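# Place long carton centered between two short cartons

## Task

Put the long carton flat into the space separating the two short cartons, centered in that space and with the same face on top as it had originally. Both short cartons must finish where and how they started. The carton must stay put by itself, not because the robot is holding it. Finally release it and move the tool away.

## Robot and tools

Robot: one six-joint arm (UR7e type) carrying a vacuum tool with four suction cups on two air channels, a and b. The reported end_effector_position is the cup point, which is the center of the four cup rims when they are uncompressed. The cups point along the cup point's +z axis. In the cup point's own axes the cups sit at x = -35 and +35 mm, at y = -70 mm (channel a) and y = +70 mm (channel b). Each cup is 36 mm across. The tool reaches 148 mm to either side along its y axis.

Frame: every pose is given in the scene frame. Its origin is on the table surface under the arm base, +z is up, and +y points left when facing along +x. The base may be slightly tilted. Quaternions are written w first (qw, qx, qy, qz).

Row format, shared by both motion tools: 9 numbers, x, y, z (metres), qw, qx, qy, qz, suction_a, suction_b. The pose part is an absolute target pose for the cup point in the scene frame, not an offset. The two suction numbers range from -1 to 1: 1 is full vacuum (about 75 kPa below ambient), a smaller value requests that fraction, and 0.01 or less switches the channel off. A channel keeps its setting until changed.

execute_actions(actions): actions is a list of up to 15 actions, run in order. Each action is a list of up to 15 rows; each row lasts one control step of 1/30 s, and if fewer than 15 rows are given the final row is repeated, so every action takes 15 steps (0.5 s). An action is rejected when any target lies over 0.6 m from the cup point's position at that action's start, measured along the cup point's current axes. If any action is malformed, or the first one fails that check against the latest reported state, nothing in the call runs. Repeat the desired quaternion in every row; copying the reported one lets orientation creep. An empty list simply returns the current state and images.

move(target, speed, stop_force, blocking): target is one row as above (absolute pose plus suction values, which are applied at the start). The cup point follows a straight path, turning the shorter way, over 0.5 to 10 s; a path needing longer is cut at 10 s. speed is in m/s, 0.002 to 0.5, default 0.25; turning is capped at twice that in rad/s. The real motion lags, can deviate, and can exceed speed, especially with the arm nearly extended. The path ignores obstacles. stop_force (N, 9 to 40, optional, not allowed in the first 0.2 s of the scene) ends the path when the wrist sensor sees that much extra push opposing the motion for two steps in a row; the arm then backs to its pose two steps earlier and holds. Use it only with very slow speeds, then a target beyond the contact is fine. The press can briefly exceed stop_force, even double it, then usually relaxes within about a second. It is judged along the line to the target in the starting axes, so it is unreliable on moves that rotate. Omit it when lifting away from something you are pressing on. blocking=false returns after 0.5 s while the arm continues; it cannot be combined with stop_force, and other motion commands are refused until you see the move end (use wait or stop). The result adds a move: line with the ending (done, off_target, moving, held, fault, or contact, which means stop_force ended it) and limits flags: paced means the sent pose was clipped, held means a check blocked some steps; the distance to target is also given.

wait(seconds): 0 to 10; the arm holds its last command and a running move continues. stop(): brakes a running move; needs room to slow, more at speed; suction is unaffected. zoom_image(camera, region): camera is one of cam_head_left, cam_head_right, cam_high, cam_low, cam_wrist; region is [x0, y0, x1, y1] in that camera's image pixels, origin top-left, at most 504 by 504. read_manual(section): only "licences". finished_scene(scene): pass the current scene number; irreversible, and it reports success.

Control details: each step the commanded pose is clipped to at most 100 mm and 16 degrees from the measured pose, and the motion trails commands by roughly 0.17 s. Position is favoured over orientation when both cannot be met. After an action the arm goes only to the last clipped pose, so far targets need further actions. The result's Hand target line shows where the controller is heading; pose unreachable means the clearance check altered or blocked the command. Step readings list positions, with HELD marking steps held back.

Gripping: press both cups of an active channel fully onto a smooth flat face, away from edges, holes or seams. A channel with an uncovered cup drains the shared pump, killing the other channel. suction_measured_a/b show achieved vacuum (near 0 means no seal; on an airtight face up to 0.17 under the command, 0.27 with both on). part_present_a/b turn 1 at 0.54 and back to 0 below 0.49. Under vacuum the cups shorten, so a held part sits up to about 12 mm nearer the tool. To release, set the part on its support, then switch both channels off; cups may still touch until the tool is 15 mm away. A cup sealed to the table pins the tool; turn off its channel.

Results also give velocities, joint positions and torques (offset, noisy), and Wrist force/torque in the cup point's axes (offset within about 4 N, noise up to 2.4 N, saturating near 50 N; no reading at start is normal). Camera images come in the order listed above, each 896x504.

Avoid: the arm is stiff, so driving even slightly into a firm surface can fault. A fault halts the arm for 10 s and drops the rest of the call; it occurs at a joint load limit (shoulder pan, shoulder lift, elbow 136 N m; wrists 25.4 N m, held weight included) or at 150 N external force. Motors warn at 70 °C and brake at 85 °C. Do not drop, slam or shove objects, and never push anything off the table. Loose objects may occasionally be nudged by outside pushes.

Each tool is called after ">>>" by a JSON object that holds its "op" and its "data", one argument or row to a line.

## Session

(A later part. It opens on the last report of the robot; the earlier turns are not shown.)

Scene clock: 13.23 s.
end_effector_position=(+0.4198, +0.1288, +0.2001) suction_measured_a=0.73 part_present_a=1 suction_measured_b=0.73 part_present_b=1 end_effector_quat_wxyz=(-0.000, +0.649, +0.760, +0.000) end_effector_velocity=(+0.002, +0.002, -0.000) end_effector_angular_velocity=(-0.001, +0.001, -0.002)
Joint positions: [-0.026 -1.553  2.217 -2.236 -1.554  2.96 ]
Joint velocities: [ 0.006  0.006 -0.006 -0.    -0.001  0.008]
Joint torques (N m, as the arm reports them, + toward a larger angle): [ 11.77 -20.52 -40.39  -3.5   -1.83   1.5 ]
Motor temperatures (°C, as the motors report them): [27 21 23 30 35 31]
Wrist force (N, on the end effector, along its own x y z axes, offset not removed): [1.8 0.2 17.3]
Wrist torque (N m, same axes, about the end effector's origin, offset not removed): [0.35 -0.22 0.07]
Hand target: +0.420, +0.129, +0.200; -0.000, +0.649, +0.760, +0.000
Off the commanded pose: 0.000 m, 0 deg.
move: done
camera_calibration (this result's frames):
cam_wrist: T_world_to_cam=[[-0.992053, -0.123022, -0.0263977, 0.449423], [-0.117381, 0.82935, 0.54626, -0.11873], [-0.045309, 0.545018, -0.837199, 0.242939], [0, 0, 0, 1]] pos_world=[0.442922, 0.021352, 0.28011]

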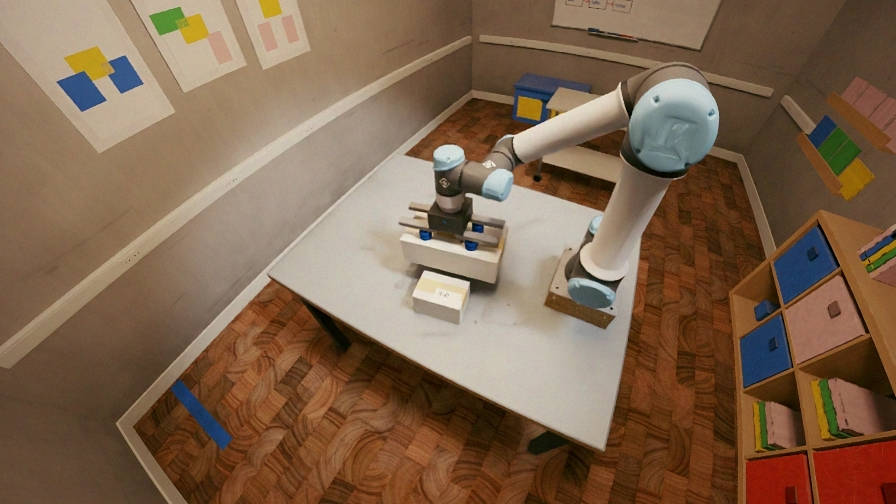

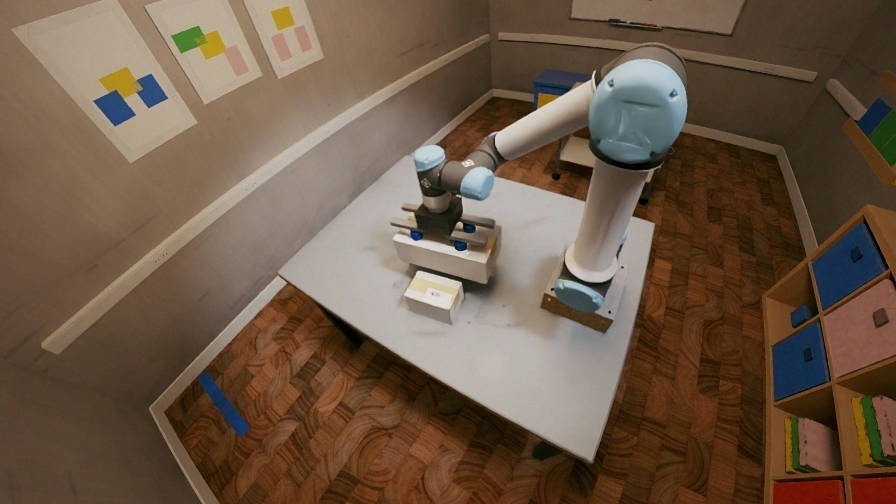

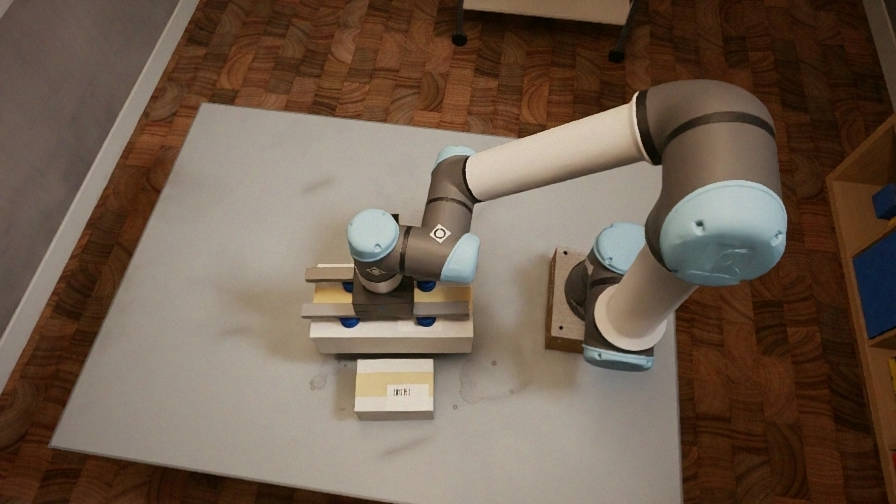

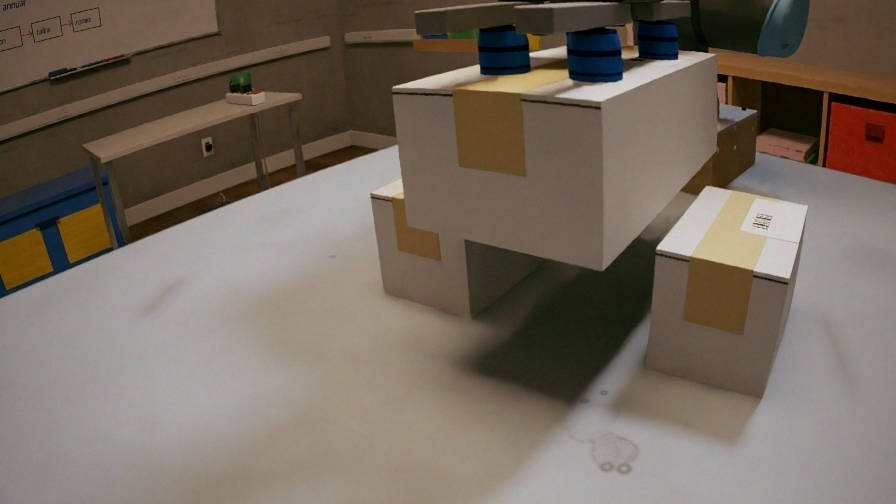

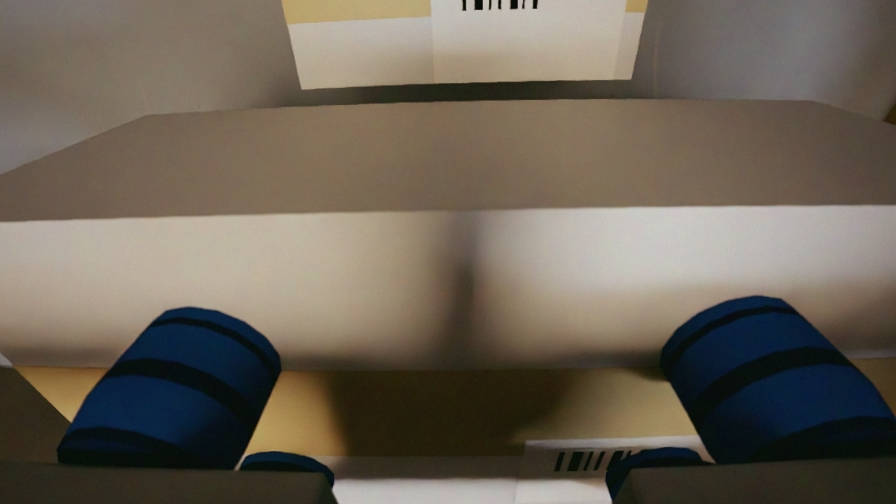

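>>> {"op": "move", "data": {
  "target": [0.4225,0.131,0.092,0,0.6461,0.7632,0,1,1],
  "speed": 0.12
}}

>>> {"op": "move", "data": {
  "target": [0.4225,0.131,0.085,0,0.6461,0.7632,0,1,1],
  "speed": 0.004,
  "stop_force": 10
}}

>>> {"op": "zoom_image", "data": {
  "camera": "cam_high",
  "region": [300,330,500,430]
}}

Scene clock: 17.60 s.
end_effector_position=(+0.4224, +0.1310, +0.0924) suction_measured_a=0.73 part_present_a=1 suction_measured_b=0.73 part_present_b=1 end_effector_quat_wxyz=(-0.000, +0.646, +0.763, -0.000) end_effector_velocity=(+0.001, +0.000, -0.002) end_effector_angular_velocity=(+0.000, -0.001, +0.002)
Joint positions: [-0.016 -1.298  2.316 -2.59  -1.555  2.961]
Joint velocities: [ 0.001  0.008  0.    -0.009  0.    -0.001]
Joint torques (N m, as the arm reports them, + toward a larger angle): [ 11.92 -28.52 -13.44  -6.98  -1.53   1.65]
Motor temperatures (°C, as the motors report them): [27 21 23 30 35 31]
Wrist force (N, on the end effector, along its own x y z axes, offset not removed): [1.5 -0.4 17.4]
Wrist torque (N m, same axes, about the end effector's origin, offset not removed): [0.39 -0.25 0.14]
Hand target: +0.422, +0.131, +0.092; -0.000, +0.646, +0.763, -0.000
Off the commanded pose: 0.000 m, 0 deg.
move: done
camera_calibration (this result's frames):
cam_wrist: T_world_to_cam=[[-0.990959, -0.131582, -0.0262148, 0.45004], [-0.124481, 0.828794, 0.545532, -0.0582785], [-0.0500556, 0.543863, -0.83768, 0.153923], [0, 0, 0, 1]] pos_world=[0.446421, 0.0238051, 0.172529]

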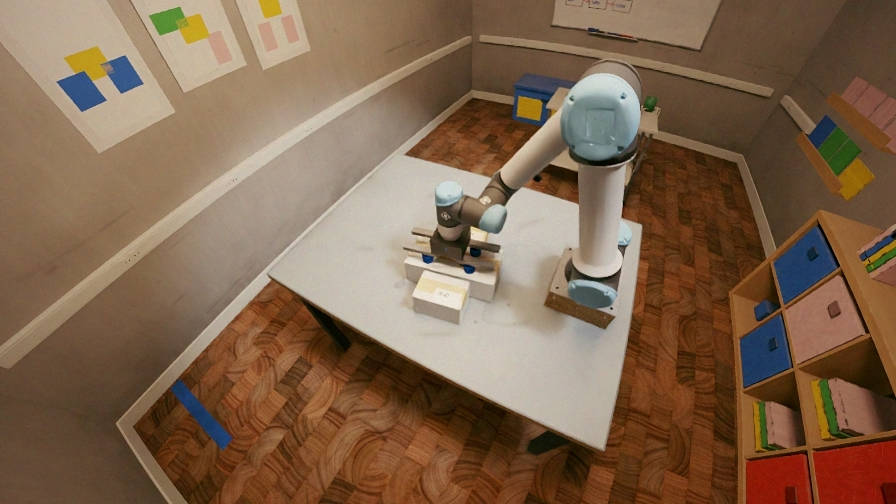

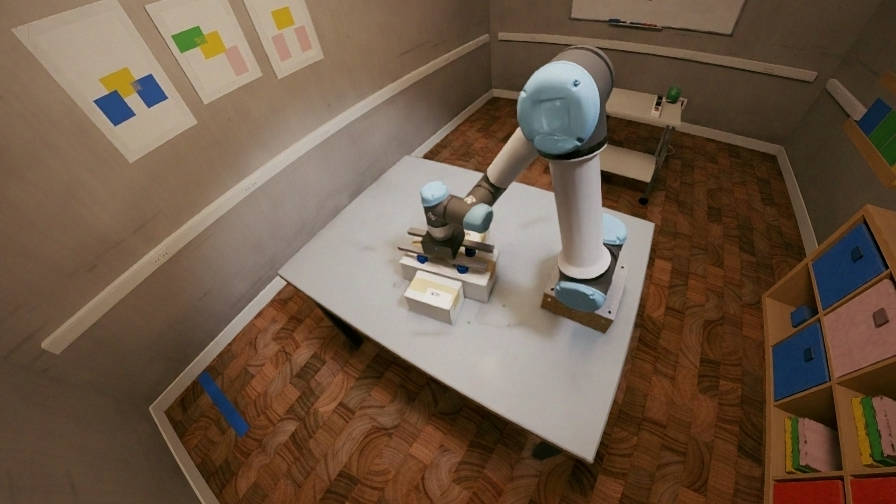

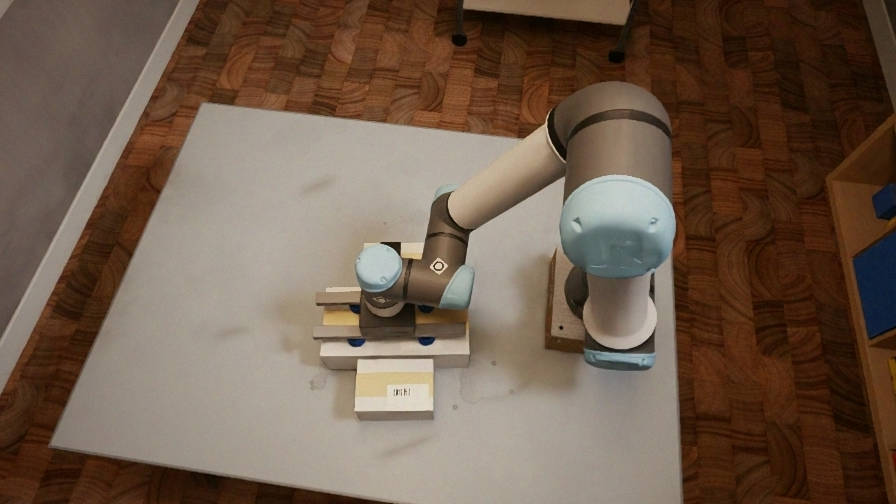

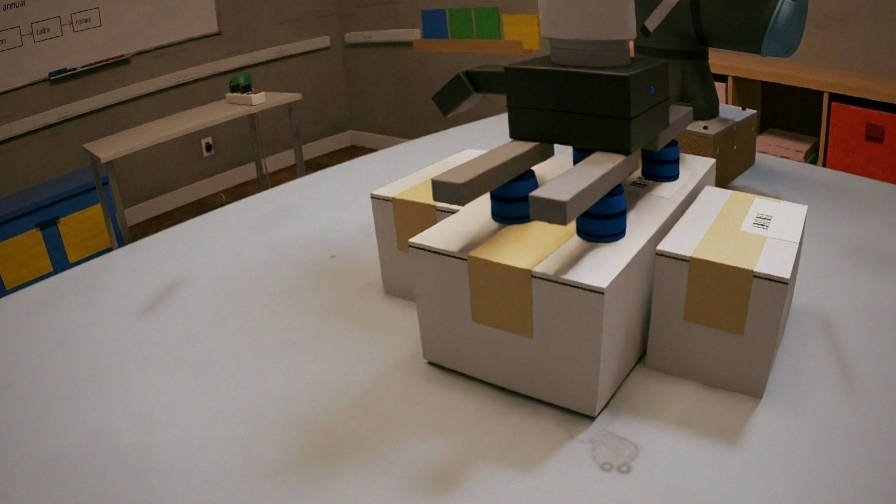

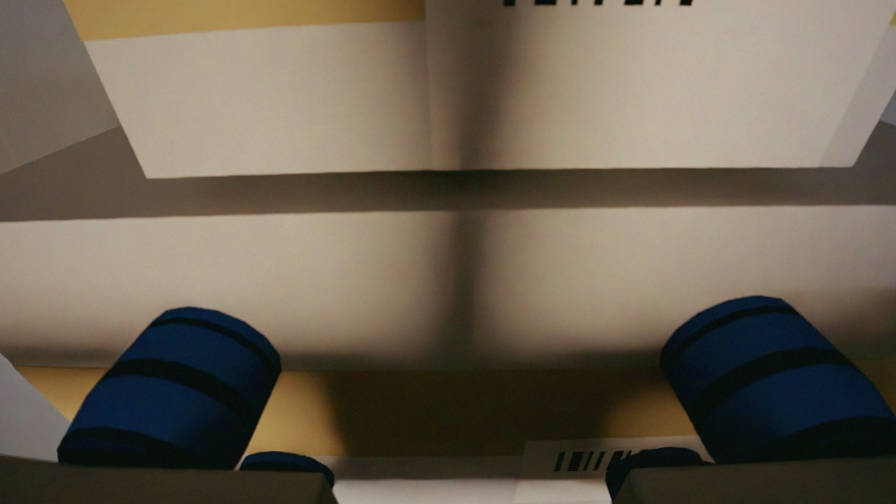

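Scene clock: 19.23 s.
end_effector_position=(+0.4224, +0.1310, +0.0874) suction_measured_a=0.73 part_present_a=1 suction_measured_b=0.73 part_present_b=1 end_effector_quat_wxyz=(+0.000, +0.646, +0.763, +0.000) end_effector_velocity=(-0.001, +0.000, +0.000) end_effector_angular_velocity=(+0.002, +0.004, -0.000)
Joint positions: [-0.015 -1.284  2.319 -2.607 -1.555  2.961]
Joint velocities: [-0.    -0.002 -0.     0.007  0.002  0.   ]
Joint torques (N m, as the arm reports them, + toward a larger angle): [ 10.27 -36.89 -18.46   1.46  -1.54   1.24]
Motor temperatures (°C, as the motors report them): [27 21 23 30 35 31]
Wrist force (N, on the end effector, along its own x y z axes, offset not removed): [0.5 4.7 3.8]
Wrist torque (N m, same axes, about the end effector's origin, offset not removed): [-1.94 0.05 0.09]
Hand target: +0.422, +0.131, +0.088; +0.000, +0.646, +0.763, +0.000
Off the commanded pose: 0.002 m, 0 deg.
move: contact
camera_calibration (this result's frames):
cam_wrist: T_world_to_cam=[[-0.990953, -0.131604, -0.0263321, 0.450013], [-0.124565, 0.828796, 0.54551, -0.0555205], [-0.0499676, 0.543854, -0.837691, 0.149705], [0, 0, 0, 1]] pos_world=[0.446506, 0.0238213, 0.167543]

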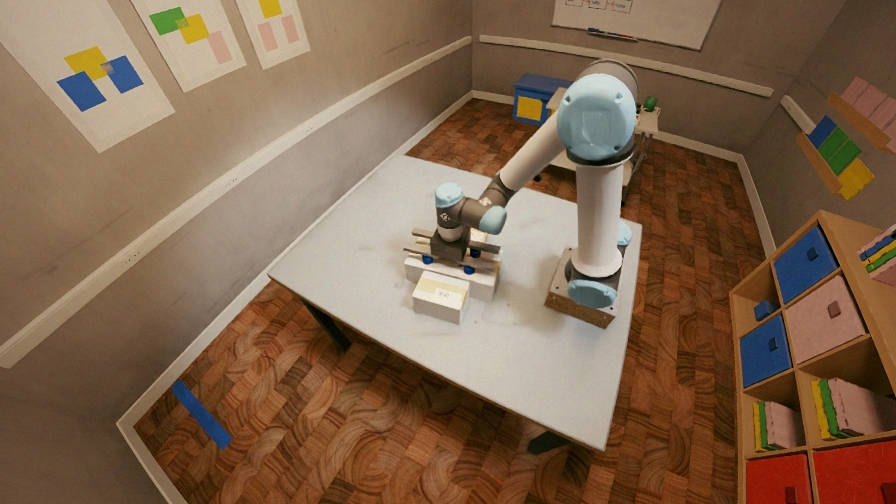

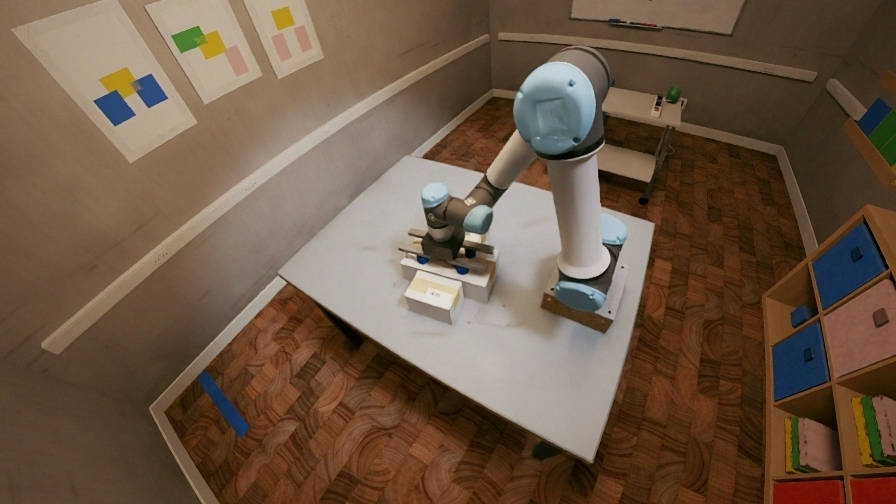

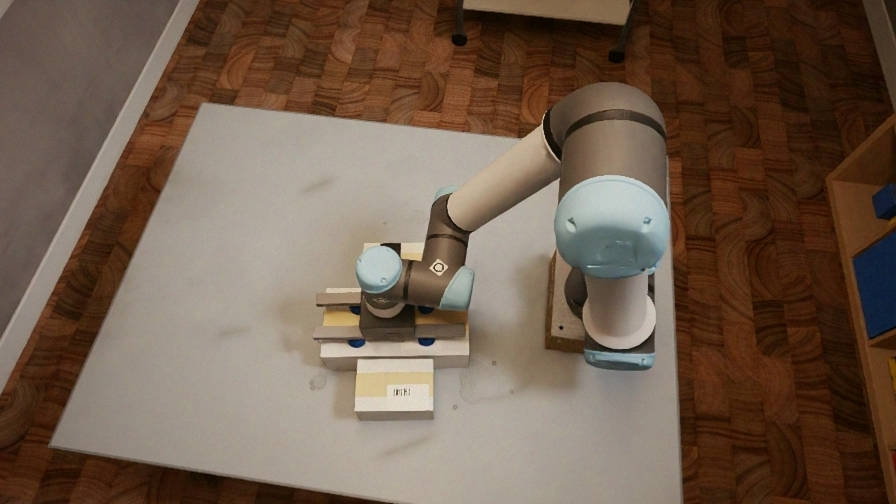

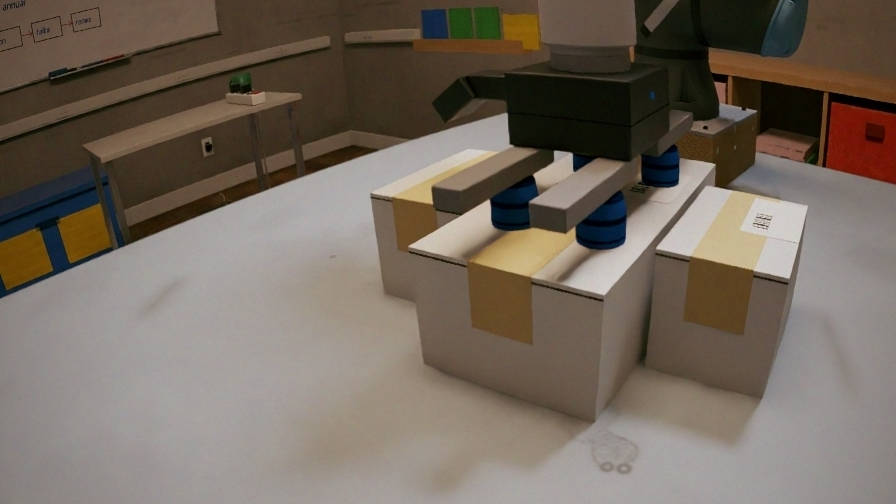

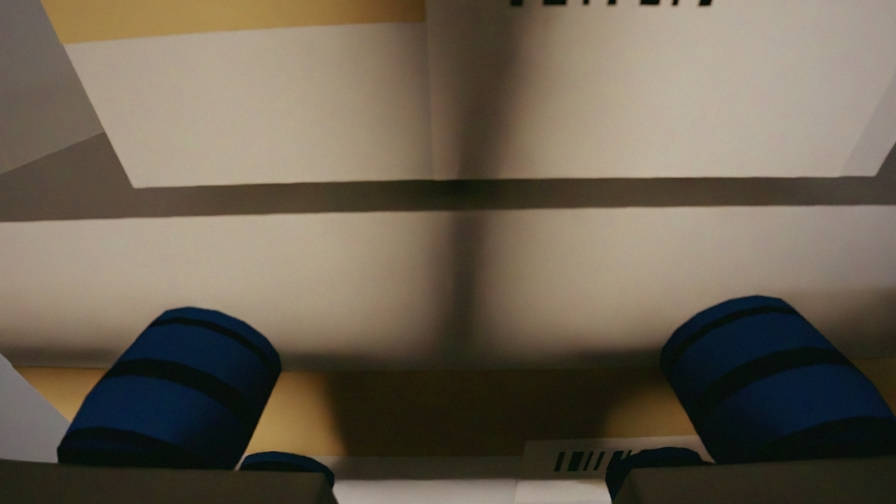

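Region (300, 330, 500, 430) of cam_high's 896x504 image, scaled by 2.520, with more detail than that image has.

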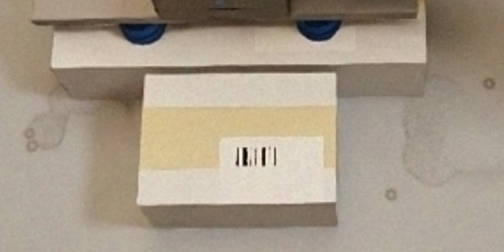

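>>> {"op": "execute_actions", "data": {
  "actions": [
    [[0.4225,0.131,0.088,0,0.6461,0.7632,0,0,0]]
  ]
}}

>>> {"op": "move", "data": {
  "target": [0.4225,0.131,0.25,0,0.6461,0.7632,0,0,0],
  "speed": 0.3
}}

Scene clock: 21.10 s.
end_effector_position=(+0.4226, +0.1310, +0.0882) suction_measured_a=0.00 part_present_a=0 suction_measured_b=0.00 part_present_b=0 end_effector_quat_wxyz=(+0.000, +0.646, +0.763, +0.000) end_effector_velocity=(-0.000, +0.000, -0.000) end_effector_angular_velocity=(+0.001, +0.001, -0.000)
Joint positions: [-0.015 -1.286  2.318 -2.605 -1.555  2.961]
Joint velocities: [-0.    -0.     0.001  0.     0.     0.   ]
Joint torques (N m, as the arm reports them, + toward a larger angle): [-0.59  3.    8.71  4.04 -1.   -1.49]
Motor temperatures (°C, as the motors report them): [27 21 23 30 35 31]
Wrist force (N, on the end effector, along its own x y z axes, offset not removed): [1.3 -6.9 -50.0]
Wrist torque (N m, same axes, about the end effector's origin, offset not removed): [-0.19 -0.18 0.15]
Hand target: +0.423, +0.131, +0.088; +0.000, +0.646, +0.763, +0.000
Off the commanded pose: 0.000 m, 0 deg.
Step readings (end_effector_position):
0: (+0.4225, +0.1310, +0.0877)
1: (+0.4225, +0.1310, +0.0877)
2: (+0.4226, +0.1310, +0.0878)
4: (+0.4228, +0.1310, +0.0881)
8: (+0.4227, +0.1310, +0.0882)
15: end_effector_position above
camera_calibration (this result's frames):
cam_wrist: T_world_to_cam=[[-0.99094, -0.131612, -0.026772, 0.450245], [-0.124814, 0.828808, 0.545434, -0.0558151], [-0.0495969, 0.543834, -0.837726, 0.150208], [0, 0, 0, 1]] pos_world=[0.446649, 0.0238294, 0.168331]

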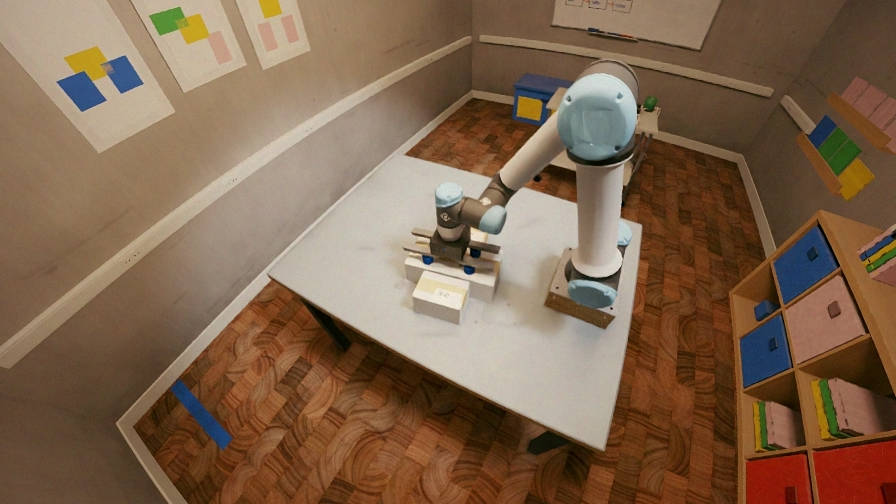

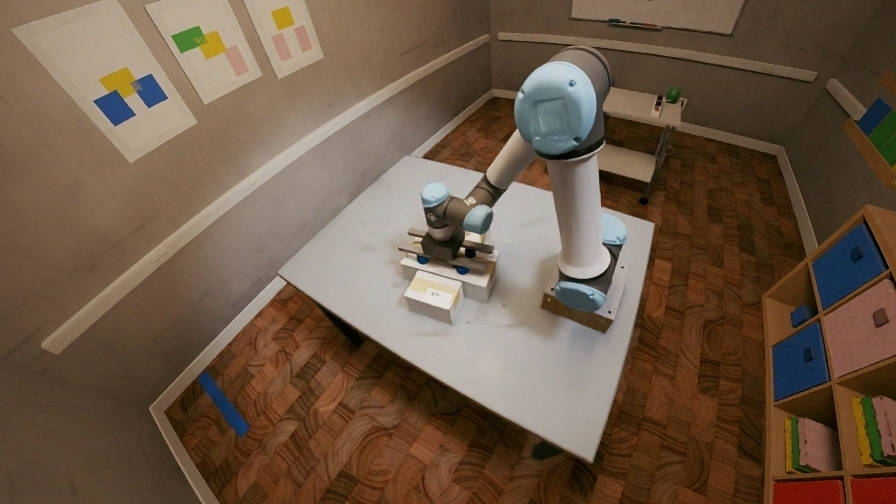

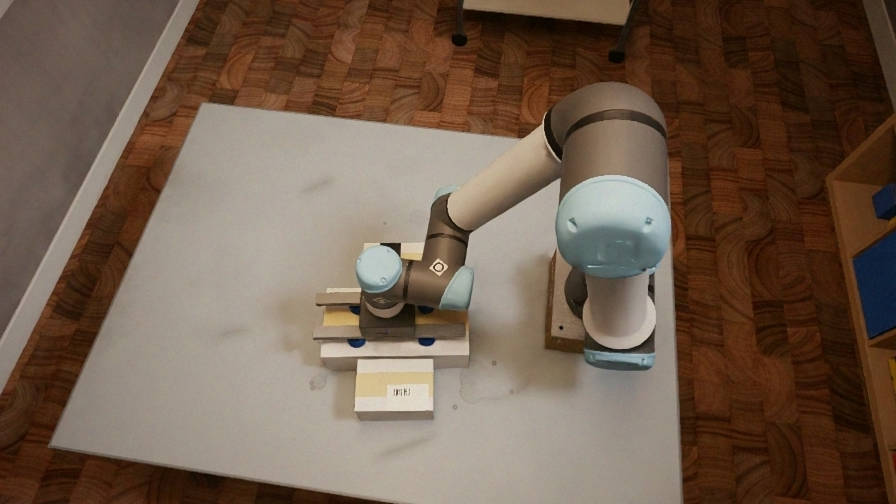

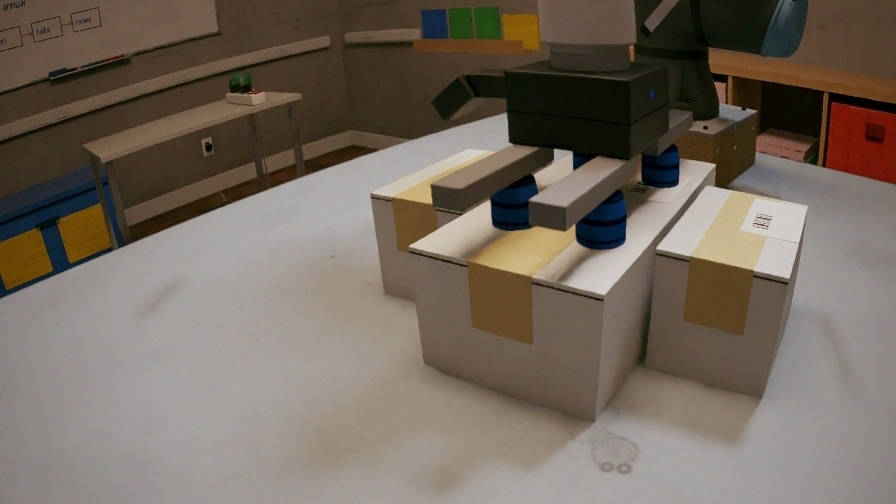

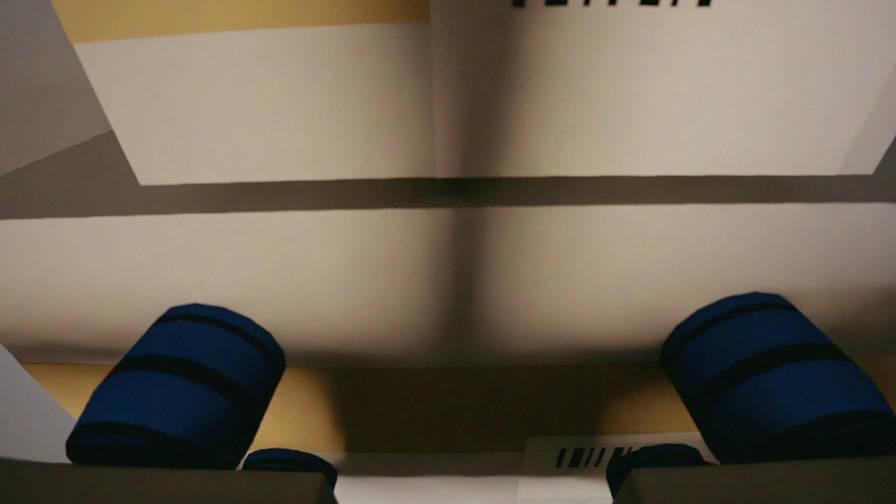

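Scene clock: 22.37 s.
end_effector_position=(+0.4226, +0.1310, +0.2496) suction_measured_a=0.00 part_present_a=0 suction_measured_b=0.00 part_present_b=0 end_effector_quat_wxyz=(+0.000, +0.646, +0.763, +0.000) end_effector_velocity=(-0.000, -0.000, +0.002) end_effector_angular_velocity=(-0.001, +0.002, -0.001)
Joint positions: [-0.022 -1.624  2.135 -2.083 -1.555  2.955]
Joint velocities: [-0.    -0.003 -0.004  0.01  -0.001  0.   ]
Joint torques (N m, as the arm reports them, + toward a larger angle): [-11.16 -30.44 -32.92  -0.99  -1.44  -2.24]
Motor temperatures (°C, as the motors report them): [27 21 23 30 35 31]
Wrist force (N, on the end effector, along its own x y z axes, offset not removed): [1.7 -0.7 1.8]
Wrist torque (N m, same axes, about the end effector's origin, offset not removed): [-0.14 -0.35 0.10]
Hand target: +0.423, +0.131, +0.250; +0.000, +0.646, +0.763, +0.000
Off the commanded pose: 0.000 m, 0 deg.
move: done
camera_calibration (this result's frames):
cam_wrist: T_world_to_cam=[[-0.990947, -0.131592, -0.0266048, 0.454549], [-0.124705, 0.828804, 0.545466, -0.143936], [-0.0497287, 0.543846, -0.837711, 0.285515], [0, 0, 0, 1]] pos_world=[0.446683, 0.0238333, 0.329784]

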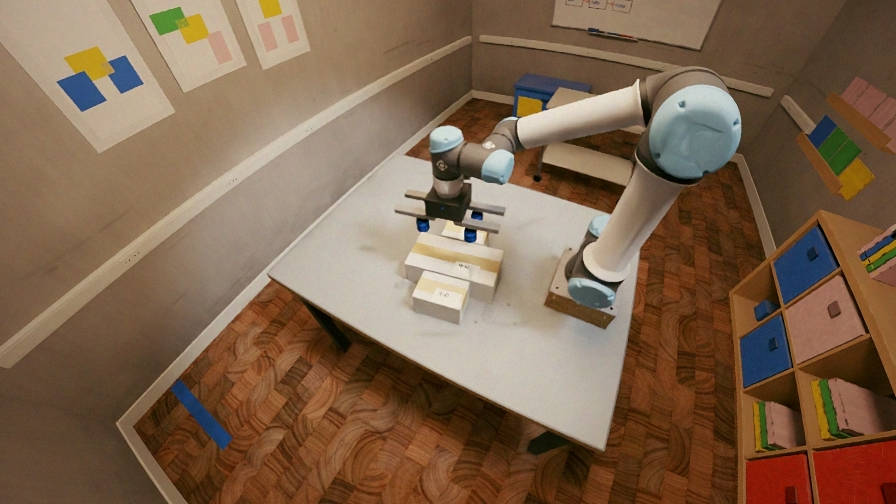

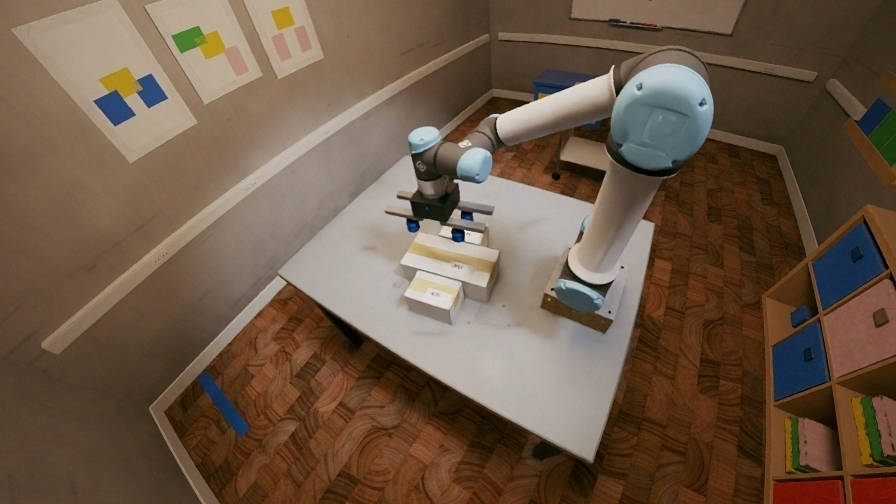

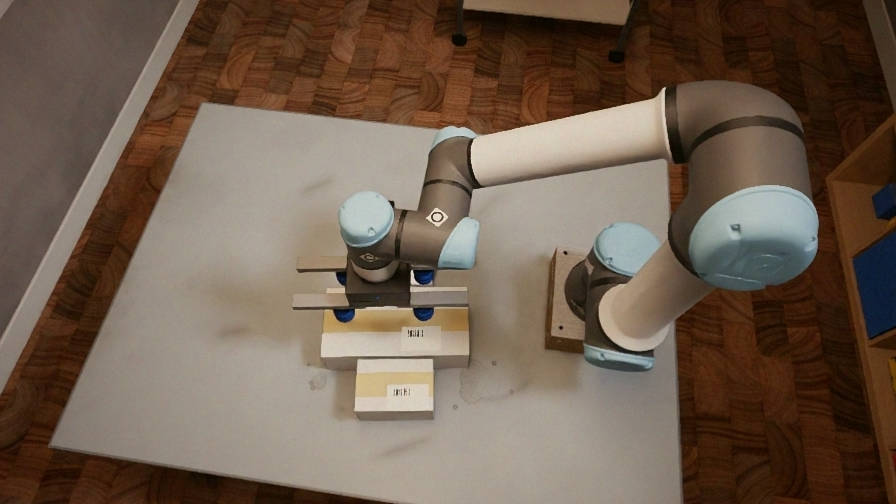

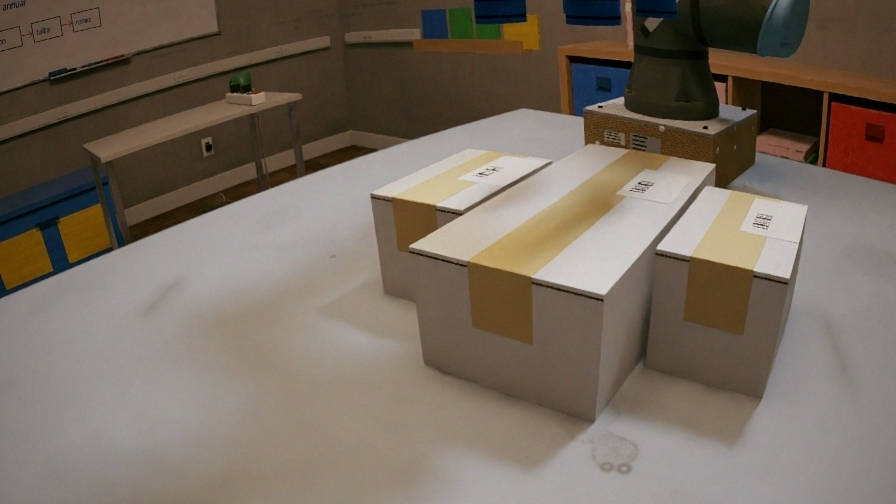

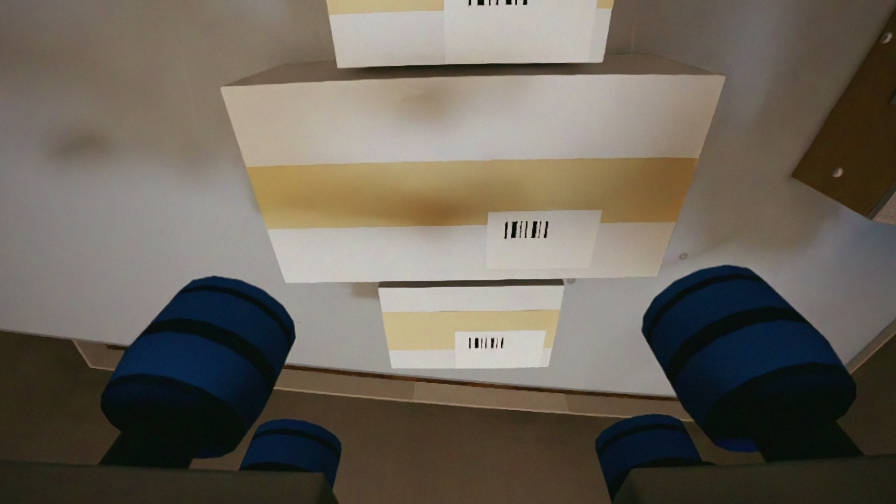

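>>> {"op": "finished_scene", "data": {
  "scene": 2
}}

The scene is finished: the task was done.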